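# Move hard drive, power supply and blanking panel

## Task

Finish three jobs in whatever order you like: (a) take the hard drive off the cart and set it lying flat on the anti-static mat on the work bench, entirely within the mat's borders; (b) carry the spare power supply (a slim steel box with a round fan at one end and gold contacts at the other) from the parts shelving onto the work bench; (c) place the blanking panel from the work bench completely within the empty bay of the parts shelving. No other item from the bench or the shelving may end up on the floor. The hard drive breaks from even a small drop or a hard bump, which fails the task. The cart is movable. At the end, release everything and back the robot away. The robot must not tip over or be left leaning, or the task fails.

## Robot and tools

ROBOT. A Hello Robot Stretch 4 with a single arm: an omni-wheel base, a lift sliding on a mast, an arm that telescopes forward, a three-joint wrist (yaw, pitch, roll) and a two-finger gripper. It stands about 1.6 m tall; the base edge lies within 0.23 m of the base origin. Cameras: head_camera, head_left_camera, head_right_camera (fisheye) and wrist_camera. A loose object may occasionally get nudged by something outside the robot.

FRAMES. Base frame: origin on the floor beneath the base centre, x ahead, y to the left, z up. hand_pose is reported in this frame, at a point between the open fingertips; with all wrist joints at zero its axes line up with the base frame. Its printed position may be slightly wrong. The odometry frame is where the base frame was when the scene began. Heading is positive to the left, in -3.142 to 3.142.

execute_actions. Argument "actions": a list with one action or empty (empty just reports state and pictures). Optional "cameras": list of camera names or "all"; omitted/null means all, [] means none; an unknown name rejects the call. An action holds "base" and/or "joints", optionally "pace" and "contact_limits"; or only "end_of_arm". Motions in one action begin together and may finish at different times.
- "base": exactly one key, each a relative offset from where the base last measured itself, never a pose. translate_m: straight drive in metres, forward positive, -2 to 2. strafe_m: sideways in metres, left positive, -2 to 2. rotate_rad: turn in place in radians, counter-clockwise (left) positive, -3.2 to 3.2.
- "joints": absolute targets by name, any subset. lift_m 0 to 1.2 m; arm_m 0 to 0.55 m (extension); wrist_yaw_rad -1.134 to 4.276 (0 ahead, positive left, 3.14 stowed back, above 3.4 the arm may interfere); wrist_pitch_rad -1.117 to 4.259 (0 level, 1.57 pointing down); wrist_roll_rad -1.117 to 4.259 (0 fingers level; positive turns clockwise seen from behind); gripper_m -0.038 to 0.141 m fingertip gap (below 0 they squeeze each other). Tolerances for done: lift, arm, gripper ±0.004; yaw and roll ±0.02; pitch ±0.05. Joint targets beyond range are clipped and the result notes it; other bad values or unknown keys refuse the whole call.
- "pace": "slow", "default", "fast" or "max" (base up to 0.1/0.3/0.4/0.6 m/s and 1/2/3/4 rad/s). With the lift above 0.2 the base is slowed further, to 0.3 m/s and 1 rad/s at full height.
- "contact_limits": only {"arm_m": v}, v from 0 (gentlest) to 0.75 (firmest), default 0.5.
- "end_of_arm": "enable_torque" revives wrist or gripper motors that shut off; they then hold in place.
Any joint or the base left out of an action may still be driving toward an earlier target, unreported. To unfold at the start, send lift_m 0.4 with wrist_yaw_rad 0 together. An action runs at most 15 s. If a result reports a stop, the remaining calls in that same reply are skipped.

wait: {"seconds": 0 to 10}; commands nothing and returns state and pictures. zoom_image: {"camera", "region": [x0, y0, x1, y1]} in pixels of that camera's latest full image, top-left origin, at most 504 by 504. finished_scene: {"scene": n} ends the scene for good; only call it once the goal holds and the robot has settled.

RESULTS. The "pictures" line lists images in order. lidar_m: 12 distances in metres from the base origin, 30-degree sectors starting straight ahead and going counter-clockwise (4th left, 7th rear, 10th right); "-" means nothing seen or closer than 0.25 m. It senses from about 0.15 m up to robot height, so table tops show; glass, thin legs and much behind the robot may be missed. wrist_depth_mm: 7x7 grid of median depths, 100 to 2000 mm, "-" unknown; the robot's own body appears. base_odometry counts wheel turns, so slip looks like motion; if turned_by_wheels and turned_by_imu differ by more than about 0.1 rad, something was hit or wheels slid. base_tilt in degrees (forward and right positive, with a fixed offset up to about 1.5). motor_effort: percent of maximum, positive toward higher joint values, peak of the last action in brackets; wheel efforts positive mean turning right. Holding cannot be read from gripper_m or "done"; a firm grip at a commanded gripper_m of 0 or more shows as a gripper effort change, and a load in a level gripper pushes wrist pitch effort away from 0. A gripper_m below the object's width squeezes and pulls it toward the wrist.

STATUS words: done; off_target (resting short, maybe still pushing); contact_stop_at_<key> (blocked; lift, arm or wheels go slack, a slack lift may sink); limit_stop_at_tilt (lean over 6 degrees, lift, arm and wheels slack until upright); limit_stop_at_own_body (self-collision guard, likely with the gripper tipped up and rolled; move away from the body); torque_fault (wrist or gripper motor gave out, send enable_torque); time_out. on_its_own lists uncommanded happenings; "held at" is a target, not a position.

AVOID. Dropping or knocking the hard drive: lower it onto the mat before opening, move gently, use low contact limits near surfaces. Driving or turning with over 1 kg held and arm_m above 0.2, especially fast. Steady hard pushing or pulling, above all with the gripper high. Fingertips jammed against a surface (raise the lift). Pressing the gripper into things during base or arm moves. Letting items fall to the floor. Ending tilted or on something low.

Each tool is called in YAML: its name, and indented under it one key for each argument.

## Session

execute_actions:
  actions: []

Scene clock: 0.00 s.
base_odometry: x=+0.000 y=+0.000 heading=+0.000 (m, m, rad; odometry frame)
turned_by_wheels: +0.000 (rad since the last result)
turned_by_imu: +0.000 (rad since the last result)
base_tilt: forward=-0.4 right=-0.1 (deg)
lidar_m: 1.84 0.93 0.80 0.81 1.84 1.64 1.62 1.91 1.68 1.41 1.51 2.26
base_status: not commanded
joint_positions: lift_m=+0.218 arm_m=+0.001 wrist_yaw_rad=+3.228 wrist_pitch_rad=+0.012 wrist_roll_rad=+0.019 gripper_m=+0.057
joint_status: not commanded
motor_effort: lift_m=+20 arm_m=+0 wrist_yaw_rad=-3 wrist_pitch_rad=-7 wrist_roll_rad=+0 gripper_m=+0 wheel_0=+0 wheel_1=+0 wheel_2=+0 (%)
hand_pose: x=-0.1232 y=+0.0623 z=+0.3924 quat_wxyz=(-0.043, -0.007, +0.009, +0.999) (m; base frame)
wrist_depth_mm: - 139 138 - - - - / - - 136 - - - - / - - 134 - - - - / - 114 135 - - - - / 162 137 - - - - - / 205 1708 214 1808 1397 1708 1661 / 207 1060 1008 1098 1008 1078 1118
pictures: head_camera, head_left_camera, head_right_camera, wrist_camera
Images, in order (width x height): head_camera 420x560, head_left_camera 420x672, head_right_camera 420x672, wrist_camera 616x392.

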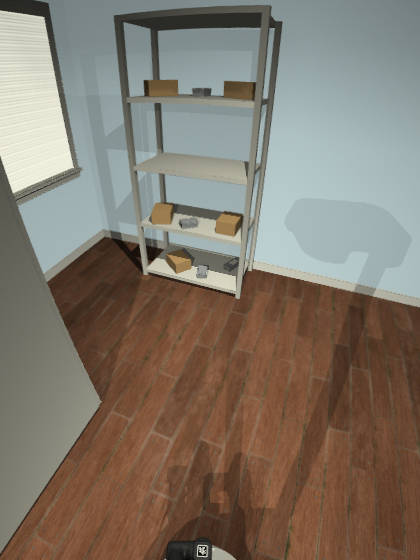

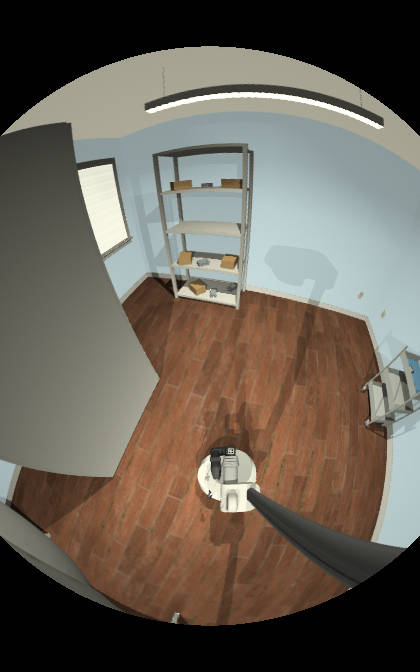

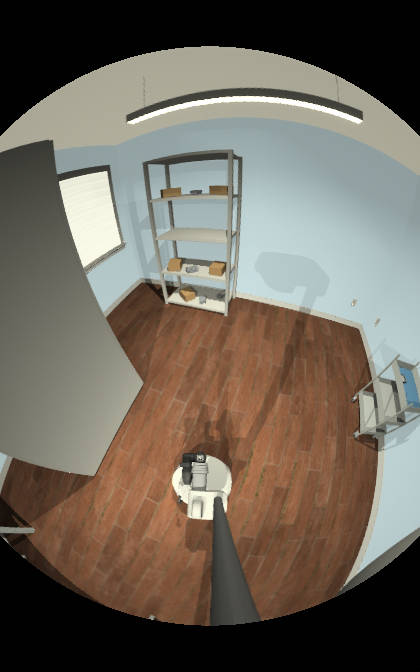

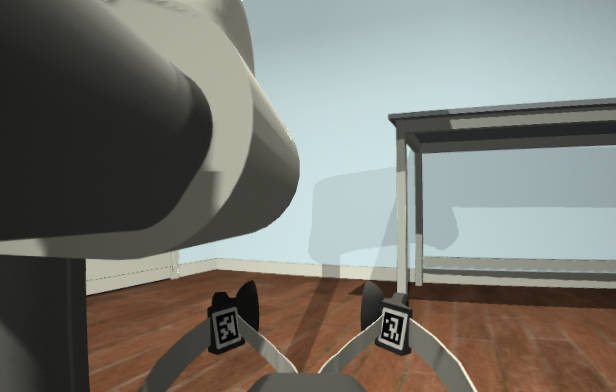

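zoom_image:
  camera: "head_camera"
  region: [100, 0, 300, 310]

execute_actions:
  actions:
    - {"base":{"rotate_rad":-1.4},"joints":{"lift_m":0.4,"wrist_yaw_rad":0}}

execute_actions:
  actions:
    - {"base":{"rotate_rad":-1.6}}

Region (100, 0, 300, 310) of head_camera's 420x560 image, scaled by 1.626, with more detail than that image has; it fills the left 325 columns of this view, and the rest is white.

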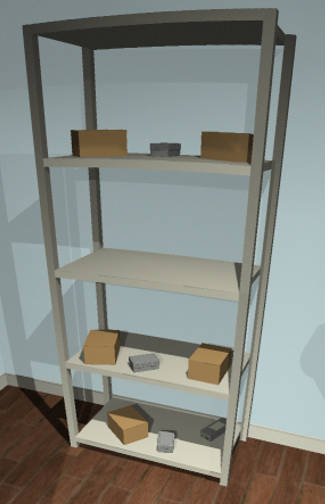

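Scene clock: 8.40 s.
base_odometry: x=+0.000 y=+0.000 heading=-1.400 (m, m, rad; odometry frame)
turned_by_wheels: -1.400 (rad since the last result)
turned_by_imu: -1.390 (rad since the last result)
base_tilt: forward=-0.3 right=-0.1 (deg)
lidar_m: 1.40 2.27 1.78 1.84 0.85 0.79 0.82 1.74 1.64 2.51 1.78 1.66
base_status: done
joint_positions: lift_m=+0.400 arm_m=+0.001 wrist_yaw_rad=+0.001 wrist_pitch_rad=+0.012 wrist_roll_rad=+0.019 gripper_m=+0.057
joint_status: all done
motor_effort: lift_m=+24(23) arm_m=+0(0) wrist_yaw_rad=-2(9) wrist_pitch_rad=-6(6) wrist_roll_rad=-1(1) gripper_m=-3(5) wheel_0=+0(6) wheel_1=-1(6) wheel_2=-1(7) (%)
hand_pose: x=+0.4602 y=-0.0873 z=+0.5743 quat_wxyz=(+1.000, +0.010, +0.006, +0.000) (m; base frame)
wrist_depth_mm: - - 1921 1661 1464 1336 1205 / - - 1921 1661 1499 1336 1229 / - - 1863 1661 1464 1336 1229 / - - 1808 1576 1464 1308 1205 / - - 1756 1576 1464 1308 1229 / - - 214 1576 1397 1308 1205 / 1499 1464 1336 1205 1366 1255 1182
pictures: head_camera, head_left_camera, head_right_camera, wrist_camera
camera_calibration (this result's frames):
wrist_camera: T_world_to_cam=[[0.0340775, -0.999302, -0.0153004, -0.0820668], [0.0194484, 0.0159695, -0.999683, 0.630305], [0.99923, 0.0337692, 0.019979, -0.242693], [0, 0, 0, 1]] pos_world=[0.233044, -0.0838797, 0.633699]
Images, in order (width x height): head_camera 420x560, head_left_camera 420x672, head_right_camera 420x672, wrist_camera 616x392.

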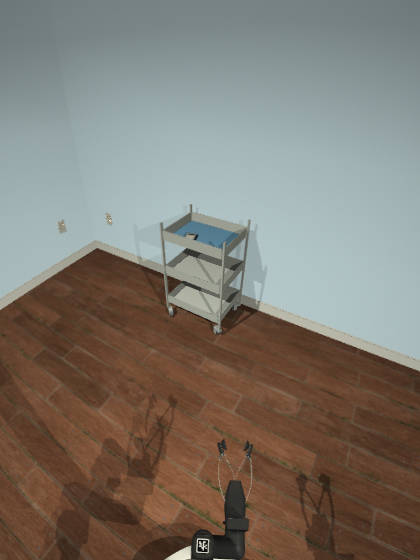

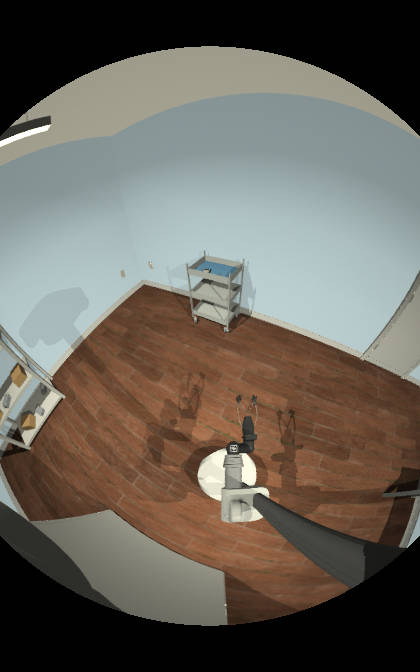

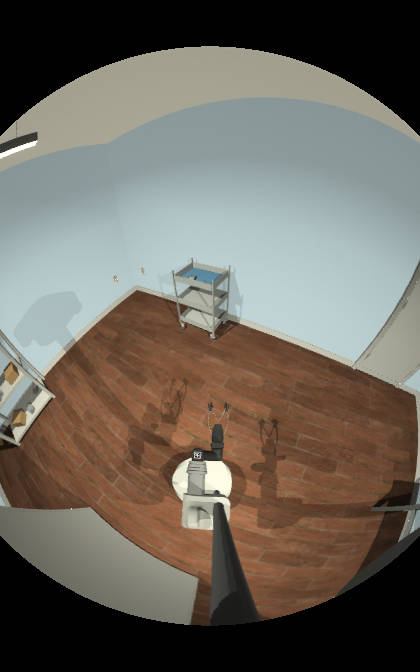

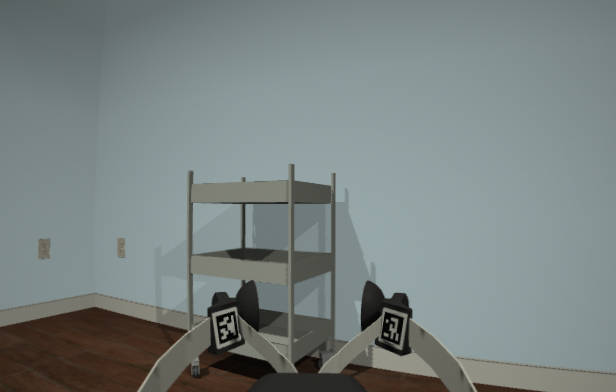

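Scene clock: 10.47 s.
base_odometry: x=+0.000 y=+0.000 heading=-3.000 (m, m, rad; odometry frame)
turned_by_wheels: -1.600 (rad since the last result)
turned_by_imu: -1.588 (rad since the last result)
base_tilt: forward=-0.2 right=-0.2 (deg)
lidar_m: 2.48 1.78 1.66 1.39 2.21 2.23 1.84 0.86 0.81 0.81 1.75 1.60
base_status: done
joint_positions: lift_m=+0.400 arm_m=+0.001 wrist_yaw_rad=+0.000 wrist_pitch_rad=+0.012 wrist_roll_rad=+0.019 gripper_m=+0.057
joint_status: not commanded
motor_effort: lift_m=+22(24) arm_m=-1(0) wrist_yaw_rad=-3(2) wrist_pitch_rad=-6(6) wrist_roll_rad=+0(1) gripper_m=-1(2) wheel_0=+2(5) wheel_1=+1(5) wheel_2=+1(4) (%)
hand_pose: x=+0.4602 y=-0.0874 z=+0.5745 quat_wxyz=(+1.000, +0.010, +0.006, +0.000) (m; base frame)
wrist_depth_mm: 1576 1921 - - - - 1808 / 1576 1983 - - - - 1863 / 1618 1983 - - - 1756 1229 / 1576 1983 - - - 1983 1863 / 1576 1921 - - - 1921 1863 / 1576 1921 214 - 1921 1921 1863 / 1499 1464 1397 1537 1366 1464 1499
pictures: head_camera, head_left_camera, head_right_camera, wrist_camera
camera_calibration (this result's frames):
wrist_camera: T_world_to_cam=[[0.0335348, -0.99932, -0.0153, -0.0819721], [0.0194569, 0.0159585, -0.999683, 0.630433], [0.999248, 0.0332265, 0.0199788, -0.242704], [0, 0, 0, 1]] pos_world=[0.233004, -0.083913, 0.633828]
Images, in order (width x height): head_camera 420x560, head_left_camera 420x672, head_right_camera 420x672, wrist_camera 616x392.

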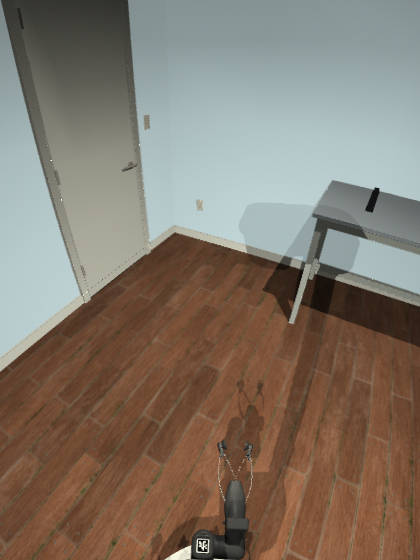

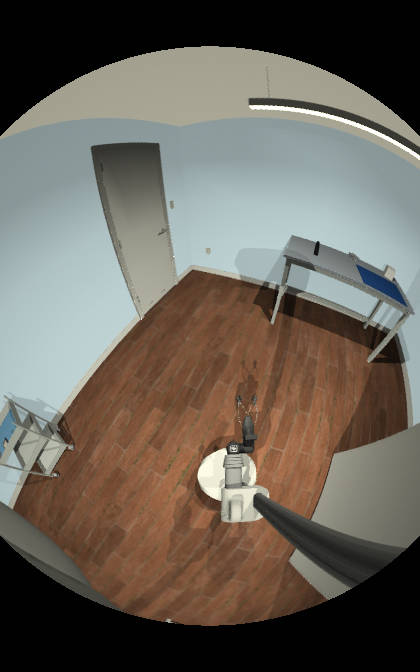

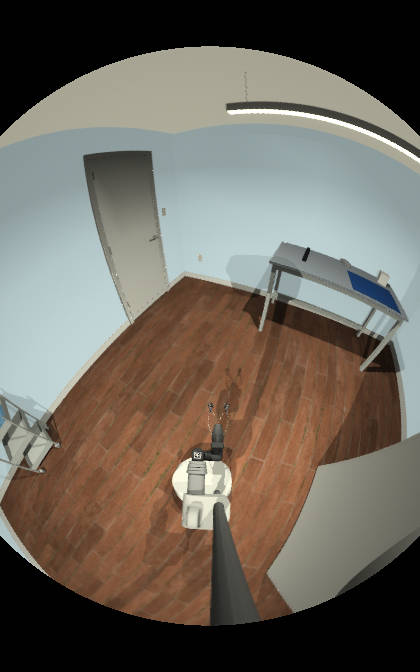

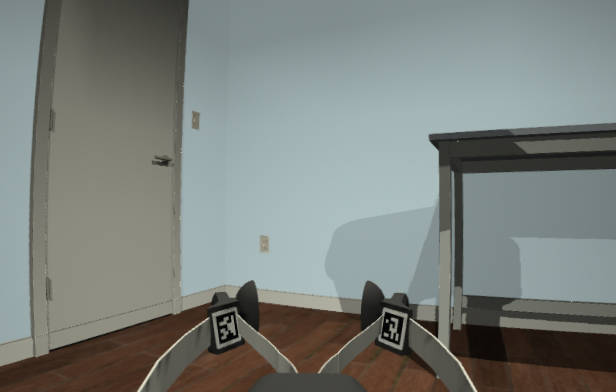

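execute_actions:
  actions:
    - {"base":{"rotate_rad":-0.75},"joints":{"lift_m":0.9}}
  cameras: ["head_camera","wrist_camera"]

zoom_image:
  camera: "head_camera"
  region: [0, 100, 420, 350]

Scene clock: 26.30 s.
base_odometry: x=+0.000 y=+0.000 heading=+2.534 (m, m, rad; odometry frame)
turned_by_wheels: -0.750 (rad since the last result)
turned_by_imu: -0.745 (rad since the last result)
base_tilt: forward=-0.2 right=-0.1 (deg)
lidar_m: 1.63 1.61 1.98 1.69 1.39 1.44 2.27 1.84 0.97 0.79 0.79 1.94
base_status: done
joint_positions: lift_m=+0.900 arm_m=+0.001 wrist_yaw_rad=+0.000 wrist_pitch_rad=+0.012 wrist_roll_rad=+0.019 gripper_m=+0.057
joint_status: all done
motor_effort: lift_m=+24(25) arm_m=-1(1) wrist_yaw_rad=-1(2) wrist_pitch_rad=-6(6) wrist_roll_rad=+0(1) gripper_m=-2(3) wheel_0=+1(5) wheel_1=+1(1) wheel_2=+1(5) (%)
hand_pose: x=+0.4602 y=-0.0874 z=+1.0744 quat_wxyz=(+1.000, +0.010, +0.006, +0.000) (m; base frame)
wrist_depth_mm: 1983 - - - - - 1983 / 1983 - - - - - 1983 / 1983 - - - - - 1921 / 1921 - - - - - 1921 / 1921 1983 1983 - 1983 - 1921 / 1921 - 214 - 1756 - 1921 / 1921 - - - - - 1921
pictures: head_camera, wrist_camera
camera_calibration (this result's frames):
wrist_camera: T_world_to_cam=[[0.0334499, -0.999323, -0.0152997, -0.0743098], [0.0194582, 0.0159565, -0.999683, 1.13016], [0.999251, 0.0331416, 0.0199788, -0.252694], [0, 0, 0, 1]] pos_world=[0.232999, -0.0839181, 1.13371]
Images, in order (width x height): head_camera 420x560, wrist_camera 616x392.

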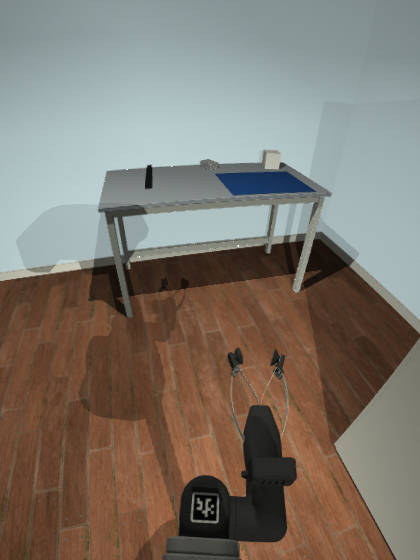

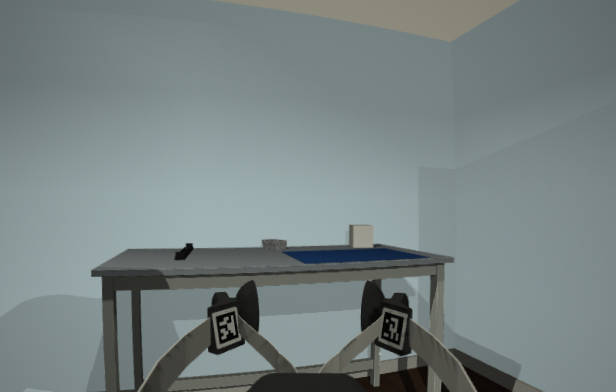

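Region (0, 100, 420, 350) of head_camera's 420x560 image, scaled by 1.200, with more detail than that image has; it fills the top 300 rows of this view, and the rest is white.

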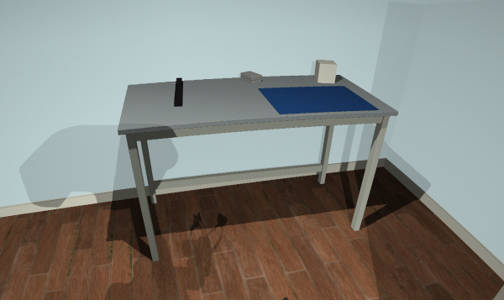

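execute_actions:
  actions:
    - {"base":{"rotate_rad":0.21},"joints":{"lift_m":1.15,"wrist_pitch_rad":0.6,"gripper_m":0.1}}
  cameras: []

execute_actions:
  actions:
    - {"base":{"translate_m":1.25}}
  cameras: ["head_camera","wrist_camera"]

Scene clock: 43.90 s.
base_odometry: x=+0.000 y=+0.000 heading=+2.744 (m, m, rad; odometry frame)
turned_by_wheels: +0.210 (rad since the last result)
turned_by_imu: +0.208 (rad since the last result)
base_tilt: forward=-0.4 right=-0.2 (deg)
lidar_m: 1.62 2.45 1.80 1.67 1.38 1.62 2.29 1.87 0.90 0.81 0.80 1.77
base_status: done
joint_positions: lift_m=+1.150 arm_m=+0.001 wrist_yaw_rad=+0.000 wrist_pitch_rad=+0.601 wrist_roll_rad=+0.019 gripper_m=+0.100
joint_status: all done
motor_effort: lift_m=+24(24) arm_m=+0(0) wrist_yaw_rad=-2(1) wrist_pitch_rad=-4(5) wrist_roll_rad=+0(0) gripper_m=+1(6) wheel_0=+0(5) wheel_1=+1(3) wheel_2=+2(5) (%)
hand_pose: x=+0.4096 y=-0.0874 z=+1.1646 quat_wxyz=(+0.955, +0.009, +0.296, -0.003) (m; base frame)
wrist_depth_mm: 1921 1983 - - - - - / - - 1756 1576 1576 1576 - / - - - - - - - / - - - - - - - / - - - - - - - / 1661 1708 224 1708 1661 1708 1661 / 1464 1464 1397 1499 1430 1464 1464
pictures: none
No camera images: the call's "cameras" was empty. Leave "cameras" out to get every camera's image.

Scene clock: 49.57 s.
base_odometry: x=-1.152 y=+0.484 heading=+2.744 (m, m, rad; odometry frame)
turned_by_wheels: +0.000 (rad since the last result)
turned_by_imu: +0.005 (rad since the last result)
base_tilt: forward=-0.4 right=-0.2 (deg)
lidar_m: 0.38 0.40 1.54 1.75 1.82 2.30 3.37 1.10 1.09 1.91 0.63 0.40
base_status: done
joint_positions: lift_m=+1.150 arm_m=+0.001 wrist_yaw_rad=+0.000 wrist_pitch_rad=+0.602 wrist_roll_rad=+0.019 gripper_m=+0.100
joint_status: not commanded
motor_effort: lift_m=+22(24) arm_m=+0(0) wrist_yaw_rad=-2(1) wrist_pitch_rad=-5(5) wrist_roll_rad=-1(1) gripper_m=-5(3) wheel_0=+1(6) wheel_1=+1(4) wheel_2=+1(8) (%)
hand_pose: x=+0.4096 y=-0.0874 z=+1.1647 quat_wxyz=(+0.955, +0.009, +0.296, -0.003) (m; base frame)
wrist_depth_mm: 842 866 878 904 931 946 976 / 904 931 946 976 1008 1025 1042 / 976 991 1025 1025 1042 1078 1118 / 1060 820 809 820 809 809 809 / 1138 661 661 661 654 647 640 / 539 539 224 544 530 539 525 / 469 459 452 466 452 455 466
pictures: head_camera, wrist_camera
camera_calibration (this result's frames):
wrist_camera: T_world_to_cam=[[0.0193596, -0.999321, -0.0313515, -0.0467466], [-0.539582, 0.0159559, -0.841782, 1.26651], [0.841711, 0.0332132, -0.538906, 0.511558], [0, 0, 0, 1]] pos_world=[0.253706, -0.0839136, 1.34034]
Images, in order (width x height): head_camera 420x560, wrist_camera 616x392.

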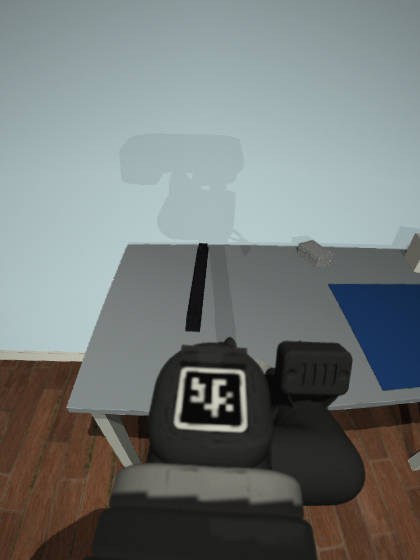

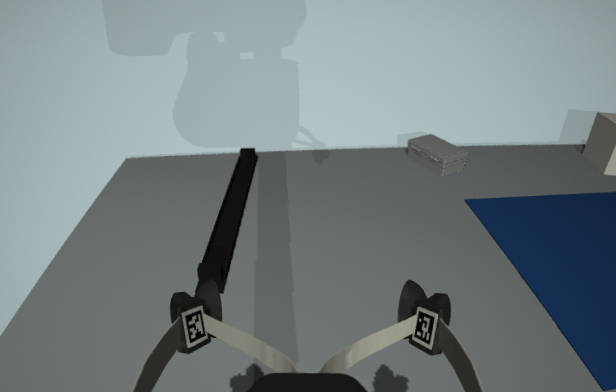

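execute_actions:
  actions:
    - {"base":{"strafe_m":0.18},"joints":{"wrist_pitch_rad":0.8,"arm_m":0.2,"lift_m":1.1}}
  cameras: ["wrist_camera"]

Scene clock: 80.87 s.
base_odometry: x=-1.222 y=+0.318 heading=+2.744 (m, m, rad; odometry frame)
turned_by_wheels: +0.000 (rad since the last result)
turned_by_imu: -0.001 (rad since the last result)
base_tilt: forward=-0.4 right=-0.2 (deg)
lidar_m: 0.36 0.39 1.51 1.59 1.65 2.13 3.58 1.39 1.22 2.07 0.62 0.42
base_status: done
joint_positions: lift_m=+1.100 arm_m=+0.199 wrist_yaw_rad=+0.000 wrist_pitch_rad=+0.801 wrist_roll_rad=+0.019 gripper_m=+0.100
joint_status: all done
motor_effort: lift_m=+15(21) arm_m=+8(8) wrist_yaw_rad=-1(0) wrist_pitch_rad=-4(4) wrist_roll_rad=-1(1) gripper_m=+1(2) wheel_0=+1(7) wheel_1=+0(7) wheel_2=+1(1) (%)
hand_pose: x=+0.5702 y=-0.0874 z=+1.0714 quat_wxyz=(+0.921, +0.009, +0.390, -0.004) (m; base frame)
wrist_depth_mm: 691 707 723 741 759 778 788 / 750 768 759 788 778 778 707 / 842 820 627 627 621 627 627 / 960 544 525 525 521 521 521 / 1098 452 452 452 449 449 445 / 1205 394 224 397 387 392 389 / 355 349 345 353 343 345 351
pictures: wrist_camera
camera_calibration (this result's frames):
wrist_camera: T_world_to_cam=[[0.0128822, -0.999319, -0.0345685, -0.0456175], [-0.695866, 0.0158666, -0.717996, 1.23111], [0.718056, 0.0333044, -0.695188, 0.563982], [0, 0, 0, 1]] pos_world=[0.452302, -0.0839031, 1.27443]
Images, in order (width x height): wrist_camera 616x392.

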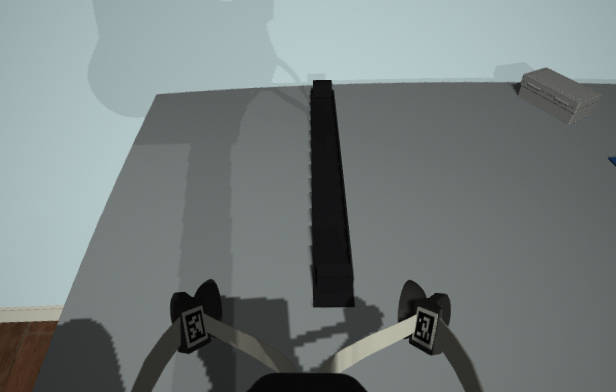

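execute_actions:
  actions:
    - {"base":{"strafe_m":-0.02},"joints":{"arm_m":0.48,"lift_m":1.05}}
  cameras: []

execute_actions:
  actions:
    - {"joints":{"lift_m":0.975},"pace":"slow"}
  cameras: ["wrist_camera","head_camera"]

Scene clock: 97.57 s.
base_odometry: x=-1.214 y=+0.337 heading=+2.744 (m, m, rad; odometry frame)
turned_by_wheels: +0.000 (rad since the last result)
turned_by_imu: +0.000 (rad since the last result)
base_tilt: forward=-0.4 right=-0.1 (deg)
lidar_m: 0.37 0.39 1.56 1.60 1.67 2.15 3.61 1.37 1.21 2.04 0.60 0.40
base_status: done
joint_positions: lift_m=+1.050 arm_m=+0.479 wrist_yaw_rad=+0.000 wrist_pitch_rad=+0.801 wrist_roll_rad=+0.019 gripper_m=+0.100
joint_status: all done
motor_effort: lift_m=+15(16) arm_m=+8(7) wrist_yaw_rad=-2(0) wrist_pitch_rad=-4(4) wrist_roll_rad=+0(0) gripper_m=+0(3) wheel_0=-1(7) wheel_1=+0(6) wheel_2=+1(1) (%)
hand_pose: x=+0.8502 y=-0.0874 z=+1.0213 quat_wxyz=(+0.921, +0.009, +0.390, -0.004) (m; base frame)
wrist_depth_mm: 436 445 459 469 484 492 504 / 477 492 508 521 539 549 554 / 530 539 544 559 535 535 535 / 484 452 449 449 449 445 445 / 387 387 387 384 387 384 382 / 338 338 224 338 330 336 332 / 303 300 294 298 294 296 301
pictures: none
No camera images: the call's "cameras" was empty. Leave "cameras" out to get every camera's image.

Scene clock: 99.07 s.
base_odometry: x=-1.214 y=+0.337 heading=+2.744 (m, m, rad; odometry frame)
turned_by_wheels: +0.000 (rad since the last result)
turned_by_imu: +0.000 (rad since the last result)
base_tilt: forward=-0.2 right=-0.2 (deg)
lidar_m: 0.36 0.38 1.53 1.61 1.67 2.16 3.12 1.35 1.20 2.05 0.61 0.41
base_status: not commanded
joint_positions: lift_m=+0.975 arm_m=+0.479 wrist_yaw_rad=+0.000 wrist_pitch_rad=+0.801 wrist_roll_rad=+0.019 gripper_m=+0.100
joint_status: all done
motor_effort: lift_m=+15(16) arm_m=+8(8) wrist_yaw_rad=-2(0) wrist_pitch_rad=-4(4) wrist_roll_rad=-1(1) gripper_m=-3(4) wheel_0=-1(1) wheel_1=+0(0) wheel_2=+1(1) (%)
hand_pose: x=+0.8502 y=-0.0874 z=+0.9464 quat_wxyz=(+0.921, +0.009, +0.390, -0.004) (m; base frame)
wrist_depth_mm: 436 445 462 473 484 492 504 / 477 488 496 504 508 521 530 / 415 410 404 399 404 404 404 / 342 342 342 338 340 340 338 / 293 293 294 290 293 290 290 / 254 256 224 255 250 253 252 / 230 226 223 225 222 224 -
pictures: head_camera, wrist_camera
camera_calibration (this result's frames):
wrist_camera: T_world_to_cam=[[0.0128832, -0.999319, -0.0345694, -0.0535448], [-0.695911, 0.0158644, -0.717953, 1.33617], [0.718013, 0.0333067, -0.695232, 0.276125], [0, 0, 0, 1]] pos_world=[0.732287, -0.0839028, 1.14943]
Images, in order (width x height): head_camera 420x560, wrist_camera 616x392.

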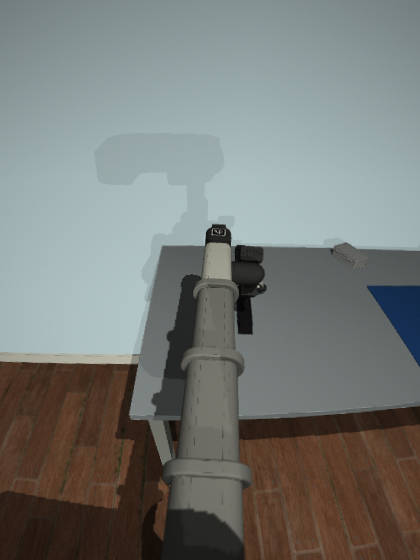

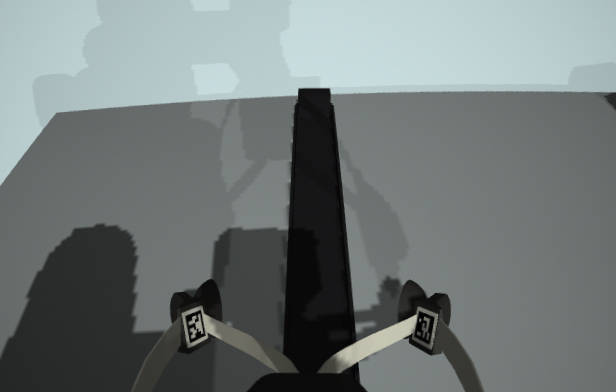

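execute_actions:
  actions:
    - {"joints":{"lift_m":0.96,"gripper_m":0.0}}
  cameras: []

execute_actions:
  actions:
    - {"joints":{"lift_m":1.1}}
  cameras: []

execute_actions:
  actions:
    - {"joints":{"arm_m":0.0},"base":{"translate_m":-0.5}}

Scene clock: 107.67 s.
base_odometry: x=-1.214 y=+0.337 heading=+2.744 (m, m, rad; odometry frame)
turned_by_wheels: +0.000 (rad since the last result)
turned_by_imu: +0.000 (rad since the last result)
base_tilt: forward=-0.3 right=-0.2 (deg)
lidar_m: 0.35 0.39 1.52 1.61 1.66 2.15 3.59 1.37 1.20 2.05 0.62 0.42
base_status: not commanded
joint_positions: lift_m=+0.960 arm_m=+0.479 wrist_yaw_rad=+0.000 wrist_pitch_rad=+0.802 wrist_roll_rad=+0.019 gripper_m=+0.001
joint_status: all done
motor_effort: lift_m=+15(15) arm_m=+8(7) wrist_yaw_rad=-4(2) wrist_pitch_rad=-5(7) wrist_roll_rad=+0(0) gripper_m=-20(25) wheel_0=-1(1) wheel_1=+0(0) wheel_2=+1(2) (%)
hand_pose: x=+0.8501 y=-0.0874 z=+0.9312 quat_wxyz=(+0.921, +0.009, +0.390, -0.004) (m; base frame)
wrist_depth_mm: 439 445 462 473 484 492 504 / 469 477 488 466 466 469 477 / 387 382 377 366 377 377 379 / 320 319 317 309 315 315 315 / 273 273 274 266 272 271 270 / 238 239 229 227 209 237 236 / 215 207 195 206 190 206 -
pictures: none
No camera images: the call's "cameras" was empty. Leave "cameras" out to get every camera's image.

Scene clock: 109.33 s.
base_odometry: x=-1.214 y=+0.337 heading=+2.744 (m, m, rad; odometry frame)
turned_by_wheels: +0.000 (rad since the last result)
turned_by_imu: +0.000 (rad since the last result)
base_tilt: forward=-0.4 right=-0.2 (deg)
lidar_m: 0.36 0.39 1.54 1.62 1.68 2.11 3.60 1.41 1.19 2.05 0.60 0.42
base_status: not commanded
joint_positions: lift_m=+1.100 arm_m=+0.479 wrist_yaw_rad=+0.000 wrist_pitch_rad=+0.802 wrist_roll_rad=+0.019 gripper_m=+0.001
joint_status: all done
motor_effort: lift_m=+24(25) arm_m=+8(7) wrist_yaw_rad=-2(1) wrist_pitch_rad=-6(6) wrist_roll_rad=+0(0) gripper_m=-21(19) wheel_0=-1(1) wheel_1=+0(0) wheel_2=+0(1) (%)
hand_pose: x=+0.8501 y=-0.0874 z=+1.0704 quat_wxyz=(+0.921, +0.009, +0.390, -0.004) (m; base frame)
wrist_depth_mm: 436 445 459 473 484 492 504 / 477 492 512 504 535 549 559 / 535 554 569 397 603 609 615 / 603 521 521 319 521 517 517 / 477 449 452 273 449 445 442 / 389 392 375 227 211 389 387 / 353 340 262 206 190 338 349
pictures: none
No camera images: the call's "cameras" was empty. Leave "cameras" out to get every camera's image.

Scene clock: 112.47 s.
base_odometry: x=-0.753 y=+0.143 heading=+2.744 (m, m, rad; odometry frame)
turned_by_wheels: +0.000 (rad since the last result)
turned_by_imu: -0.003 (rad since the last result)
base_tilt: forward=-0.3 right=-0.2 (deg)
lidar_m: 0.46 1.70 1.72 1.57 1.60 1.82 3.02 1.47 0.98 0.99 1.40 0.26
base_status: done
joint_positions: lift_m=+1.100 arm_m=+0.002 wrist_yaw_rad=+0.000 wrist_pitch_rad=+0.803 wrist_roll_rad=+0.019 gripper_m=+0.001
joint_status: all done
motor_effort: lift_m=+24(24) arm_m=-8(7) wrist_yaw_rad=+0(2) wrist_pitch_rad=-8(7) wrist_roll_rad=-1(1) gripper_m=-23(19) wheel_0=+0(5) wheel_1=-1(2) wheel_2=-2(8) (%)
hand_pose: x=+0.3735 y=-0.0875 z=+1.0704 quat_wxyz=(+0.920, +0.009, +0.391, -0.004) (m; base frame)
wrist_depth_mm: 1308 1336 1042 991 991 991 991 / 1430 1464 768 768 768 798 809 / 1618 1661 1576 397 1808 1808 1863 / 1756 1808 1756 319 1808 1863 1808 / 1576 1618 1576 273 1618 1576 1576 / 1397 1430 1160 227 210 1397 1397 / 1281 1205 699 206 190 1205 1255
pictures: head_camera, head_left_camera, head_right_camera, wrist_camera
camera_calibration (this result's frames):
wrist_camera: T_world_to_cam=[[0.0124987, -0.999324, -0.0345851, -0.0430246], [-0.696813, 0.0161017, -0.717072, 1.09292], [0.717144, 0.0330618, -0.69614, 0.705883], [0, 0, 0, 1]] pos_world=[0.255877, -0.083931, 1.27361]
Images, in order (width x height): head_camera 420x560, head_left_camera 420x672, head_right_camera 420x672, wrist_camera 616x392.

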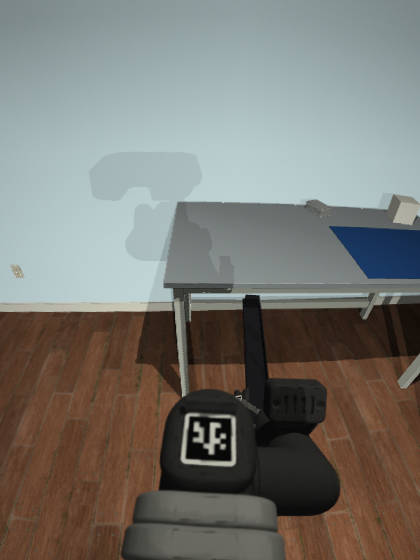

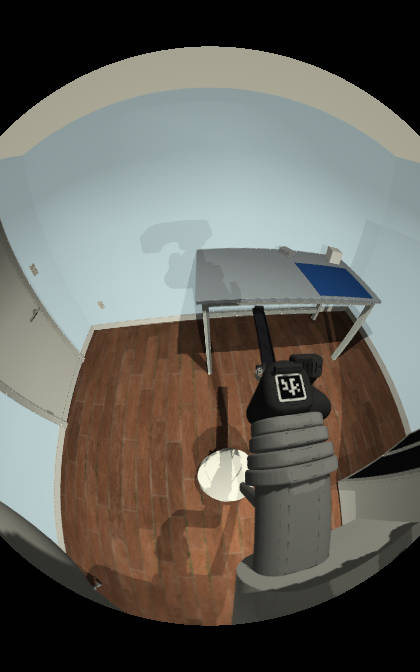

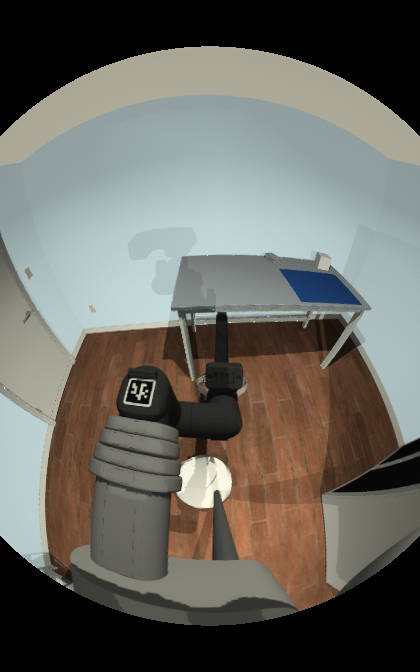

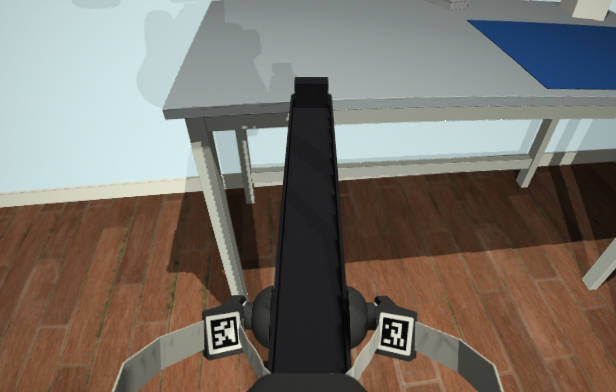

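execute_actions:
  actions:
    - {"base":{"rotate_rad":-2.70}}
  cameras: []

execute_actions:
  actions:
    - {"base":{"translate_m":1.85}}
  cameras: []

execute_actions:
  actions:
    - {"base":{"rotate_rad":-0.41},"joints":{"lift_m":1.15}}

Scene clock: 131.27 s.
base_odometry: x=-0.753 y=+0.143 heading=+0.044 (m, m, rad; odometry frame)
turned_by_wheels: -2.700 (rad since the last result)
turned_by_imu: -2.680 (rad since the last result)
base_tilt: forward=-0.4 right=-0.1 (deg)
lidar_m: 0.49 0.99 0.95 1.58 0.96 0.86 0.88 1.79 1.59 1.58 1.80 0.25
base_status: done
joint_positions: lift_m=+1.100 arm_m=+0.002 wrist_yaw_rad=+0.000 wrist_pitch_rad=+0.803 wrist_roll_rad=+0.019 gripper_m=+0.001
joint_status: not commanded
motor_effort: lift_m=+24(24) arm_m=-8(8) wrist_yaw_rad=-3(2) wrist_pitch_rad=-8(8) wrist_roll_rad=+0(0) gripper_m=-20(24) wheel_0=+2(5) wheel_1=+0(4) wheel_2=-2(6) (%)
hand_pose: x=+0.3736 y=-0.0874 z=+1.0704 quat_wxyz=(+0.920, +0.009, +0.391, -0.004) (m; base frame)
wrist_depth_mm: 904 1138 - - - - - / 931 1182 - - - - - / 960 1255 - 399 - - - / 1008 1308 1808 319 1808 1863 1863 / 1042 1397 1618 272 1576 1618 1576 / 1078 1366 1336 227 209 1397 1397 / 1118 1229 699 206 190 1205 1255
pictures: none
No camera images: the call's "cameras" was empty. Leave "cameras" out to get every camera's image.

Scene clock: 138.90 s.
base_odometry: x=+1.095 y=+0.225 heading=+0.044 (m, m, rad; odometry frame)
turned_by_wheels: +0.000 (rad since the last result)
turned_by_imu: +0.007 (rad since the last result)
base_tilt: forward=-0.3 right=-0.1 (deg)
lidar_m: 0.44 1.01 1.46 0.60 0.42 0.68 3.31 2.50 1.82 2.25 1.44 0.26
base_status: done
joint_positions: lift_m=+1.100 arm_m=+0.002 wrist_yaw_rad=+0.000 wrist_pitch_rad=+0.803 wrist_roll_rad=+0.019 gripper_m=+0.001
joint_status: not commanded
motor_effort: lift_m=+23(24) arm_m=-8(8) wrist_yaw_rad=-3(2) wrist_pitch_rad=-8(8) wrist_roll_rad=-1(0) gripper_m=-21(26) wheel_0=+0(5) wheel_1=-2(5) wheel_2=-1(8) (%)
hand_pose: x=+0.3736 y=-0.0874 z=+1.0704 quat_wxyz=(+0.921, +0.009, +0.391, -0.004) (m; base frame)
wrist_depth_mm: 1397 788 798 788 788 820 866 / 1499 1430 1308 661 640 615 521 / 1618 1661 1336 399 1205 1098 1008 / 1661 1863 1042 319 960 1078 1138 / 1576 1618 1499 273 917 976 1281 / 1397 1397 1281 227 210 1366 1366 / 1281 1229 699 206 190 1205 1229
pictures: none
No camera images: the call's "cameras" was empty. Leave "cameras" out to get every camera's image.

Scene clock: 140.30 s.
base_odometry: x=+1.095 y=+0.225 heading=-0.366 (m, m, rad; odometry frame)
turned_by_wheels: -0.410 (rad since the last result)
turned_by_imu: -0.407 (rad since the last result)
base_tilt: forward=-0.4 right=-0.1 (deg)
lidar_m: 0.44 0.81 1.57 1.48 0.50 0.43 0.93 3.36 2.35 1.82 1.97 1.39
base_status: done
joint_positions: lift_m=+1.150 arm_m=+0.002 wrist_yaw_rad=+0.000 wrist_pitch_rad=+0.803 wrist_roll_rad=+0.019 gripper_m=+0.001
joint_status: all done
motor_effort: lift_m=+24(27) arm_m=-8(8) wrist_yaw_rad=-1(0) wrist_pitch_rad=-7(7) wrist_roll_rad=+0(0) gripper_m=-24(22) wheel_0=+1(4) wheel_1=+2(5) wheel_2=+2(5) (%)
hand_pose: x=+0.3735 y=-0.0874 z=+1.1203 quat_wxyz=(+0.921, +0.009, +0.391, -0.004) (m; base frame)
wrist_depth_mm: 960 946 931 917 1060 1078 1078 / 750 732 715 668 1160 1182 1205 / 1182 1255 1281 397 1308 1336 1366 / 1042 1160 1098 319 1537 1537 1618 / 960 991 991 273 1661 1661 1661 / 1397 1308 1308 227 210 1430 1430 / 1281 1255 723 206 190 1281 1308
pictures: head_camera, head_left_camera, head_right_camera, wrist_camera
camera_calibration (this result's frames):
wrist_camera: T_world_to_cam=[[0.0126087, -0.999322, -0.0345808, -0.0413221], [-0.696748, 0.0160249, -0.717137, 1.12881], [0.717205, 0.0331363, -0.696074, 0.740549], [0, 0, 0, 1]] pos_world=[0.25589, -0.0839222, 1.32356]
Images, in order (width x height): head_camera 420x560, head_left_camera 420x672, head_right_camera 420x672, wrist_camera 616x392.

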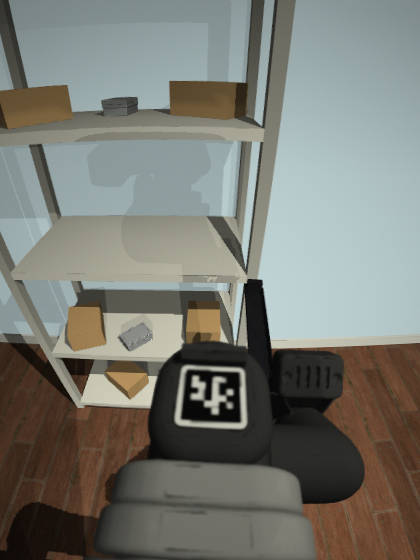

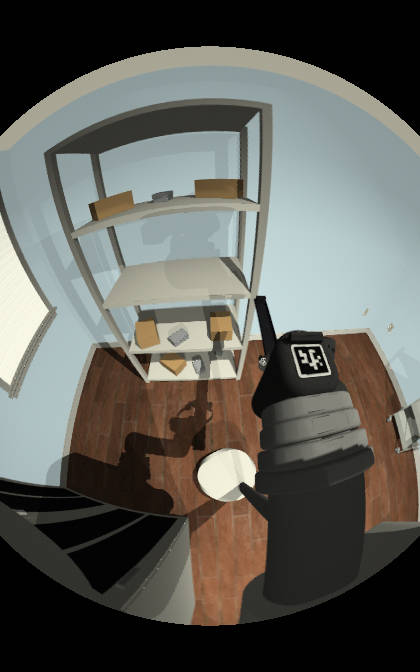

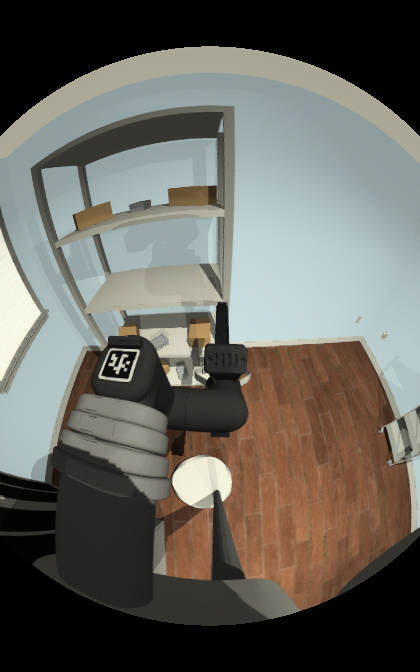

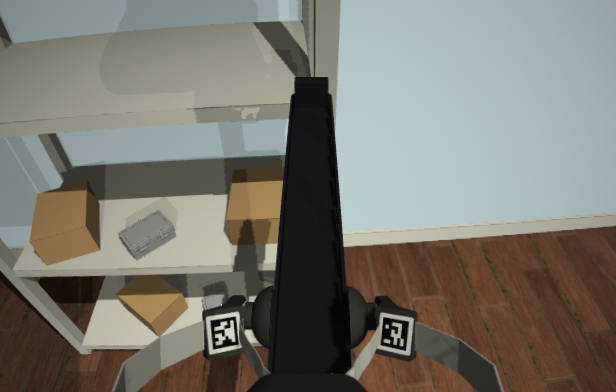

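execute_actions:
  actions:
    - {"base":{"strafe_m":0.14},"joints":{"wrist_yaw_rad":1.0,"lift_m":1.09}}
  cameras: []

execute_actions:
  actions:
    - {"base":{"translate_m":0.25},"joints":{"arm_m":0.15},"pace":"slow"}

Scene clock: 163.60 s.
base_odometry: x=+1.145 y=+0.355 heading=-0.366 (m, m, rad; odometry frame)
turned_by_wheels: +0.000 (rad since the last result)
turned_by_imu: -0.001 (rad since the last result)
base_tilt: forward=-0.3 right=-0.2 (deg)
lidar_m: 0.25 0.43 1.42 1.34 0.55 0.38 0.51 3.38 2.50 1.94 1.99 0.83
base_status: done
joint_positions: lift_m=+1.090 arm_m=+0.002 wrist_yaw_rad=+1.000 wrist_pitch_rad=+0.803 wrist_roll_rad=+0.019 gripper_m=+0.001
joint_status: all done
motor_effort: lift_m=+16(23) arm_m=-8(9) wrist_yaw_rad=-1(7) wrist_pitch_rad=-7(7) wrist_roll_rad=-1(0) gripper_m=-21(21) wheel_0=-1(8) wheel_1=-1(7) wheel_2=+1(1) (%)
hand_pose: x=+0.3550 y=+0.1214 z=+1.0611 quat_wxyz=(+0.810, -0.179, +0.347, +0.438) (m; base frame)
wrist_depth_mm: 1098 1205 1397 1576 750 759 759 / 1160 1336 1537 1661 1255 621 597 / 1255 1430 1756 399 1430 1160 530 / 1336 1576 1808 319 976 1042 1008 / 1499 1618 1618 273 1430 904 917 / 1397 1397 1336 227 210 831 788 / 1255 1229 699 206 190 741 707
pictures: none
No camera images: the call's "cameras" was empty. Leave "cameras" out to get every camera's image.

Scene clock: 167.40 s.
base_odometry: x=+1.378 y=+0.266 heading=-0.366 (m, m, rad; odometry frame)
turned_by_wheels: +0.000 (rad since the last result)
turned_by_imu: +0.001 (rad since the last result)
base_tilt: forward=-0.3 right=-0.1 (deg)
lidar_m: 0.36 0.57 0.77 1.33 0.89 0.60 0.61 3.56 2.48 1.94 1.61 0.60
base_status: done
joint_positions: lift_m=+1.090 arm_m=+0.149 wrist_yaw_rad=+1.000 wrist_pitch_rad=+0.803 wrist_roll_rad=+0.019 gripper_m=+0.001
joint_status: all done
motor_effort: lift_m=+16(16) arm_m=+8(8) wrist_yaw_rad=-1(2) wrist_pitch_rad=-7(7) wrist_roll_rad=-1(1) gripper_m=-18(20) wheel_0=+2(4) wheel_1=+1(7) wheel_2=+0(5) (%)
hand_pose: x=+0.5014 y=+0.1214 z=+1.0611 quat_wxyz=(+0.810, -0.179, +0.347, +0.438) (m; base frame)
wrist_depth_mm: 1098 1182 1397 1008 723 621 530 / 1182 1336 591 585 585 585 549 / 1255 1464 517 399 469 469 469 / 1397 1618 1756 319 397 392 394 / 1499 1618 1499 273 342 338 338 / 1397 1397 798 228 210 297 293 / 1229 1205 691 206 190 260 -
pictures: head_camera, head_left_camera, head_right_camera, wrist_camera
camera_calibration (this result's frames):
wrist_camera: T_world_to_cam=[[0.847669, -0.529397, -0.0345828, -0.312015], [-0.389987, -0.5776, -0.717139, 1.09029], [0.359676, 0.621383, -0.696072, 0.708523], [0, 0, 0, 1]] pos_world=[0.434846, 0.0243072, 1.26428]
Images, in order (width x height): head_camera 420x560, head_left_camera 420x672, head_right_camera 420x672, wrist_camera 616x392.

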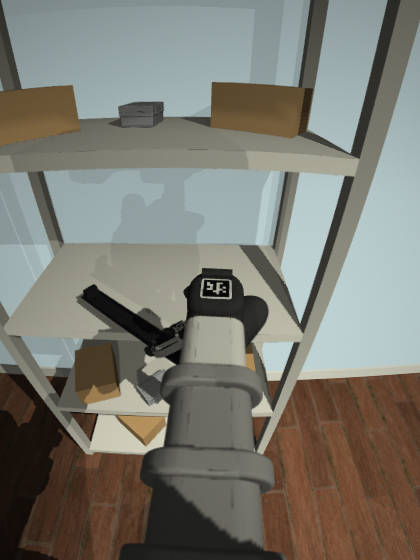

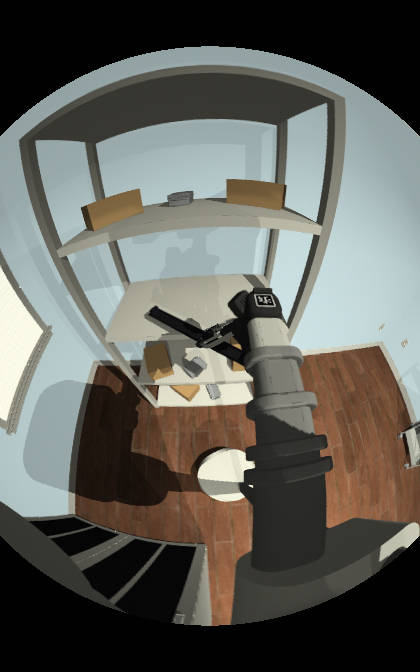

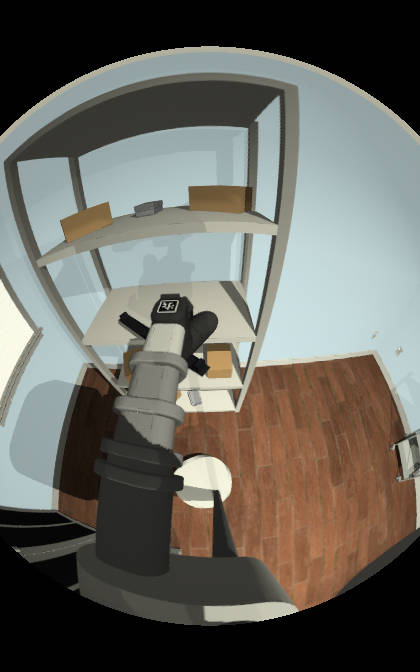

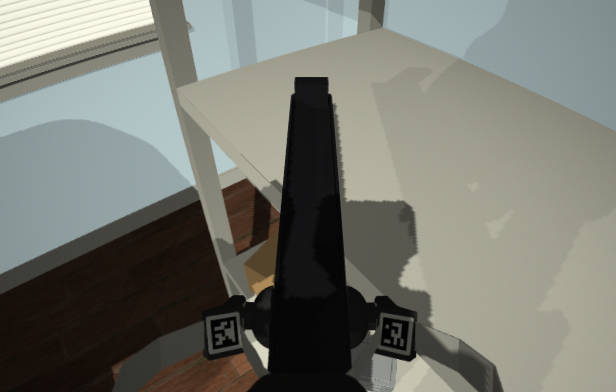

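execute_actions:
  actions:
    - {"joints":{"arm_m":0.42},"pace":"slow","contact_limits":{"arm_m":0.25}}
  cameras: ["head_camera","wrist_camera"]

Scene clock: 179.47 s.
base_odometry: x=+1.378 y=+0.266 heading=-0.366 (m, m, rad; odometry frame)
turned_by_wheels: +0.000 (rad since the last result)
turned_by_imu: -0.001 (rad since the last result)
base_tilt: forward=-0.4 right=-0.1 (deg)
lidar_m: 0.53 0.56 0.78 1.32 0.91 0.62 0.61 3.53 2.51 1.95 1.62 0.59
base_status: not commanded
joint_positions: lift_m=+1.090 arm_m=+0.419 wrist_yaw_rad=+1.000 wrist_pitch_rad=+0.803 wrist_roll_rad=+0.019 gripper_m=+0.001
joint_status: all done
motor_effort: lift_m=+16(16) arm_m=+8(9) wrist_yaw_rad=-1(1) wrist_pitch_rad=-7(7) wrist_roll_rad=+0(1) gripper_m=-23(20) wheel_0=+2(2) wheel_1=+1(1) wheel_2=+1(0) (%)
contact_limits: arm_m 0.25
hand_pose: x=+0.7714 y=+0.1214 z=+1.0611 quat_wxyz=(+0.810, -0.179, +0.347, +0.438) (m; base frame)
wrist_depth_mm: 1118 1205 854 585 442 353 304 / 1182 1308 585 554 484 375 322 / 484 477 473 397 469 404 345 / 399 399 397 317 392 392 366 / 342 342 342 274 340 336 336 / 298 298 285 227 211 294 291 / 268 258 220 206 190 255 -
pictures: head_camera, wrist_camera
camera_calibration (this result's frames):
wrist_camera: T_world_to_cam=[[0.847669, -0.529397, -0.0345828, -0.540861], [-0.389987, -0.5776, -0.717139, 1.19558], [0.359676, 0.621383, -0.696072, 0.611421], [0, 0, 0, 1]] pos_world=[0.704817, 0.0243072, 1.26428]
Images, in order (width x height): head_camera 420x560, wrist_camera 616x392.

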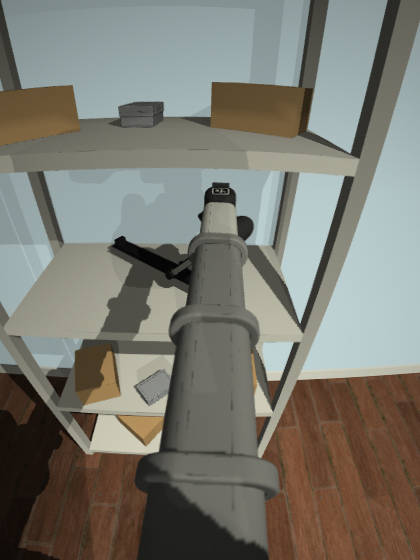

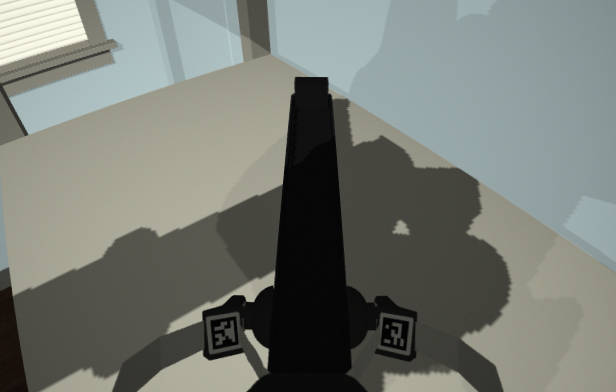

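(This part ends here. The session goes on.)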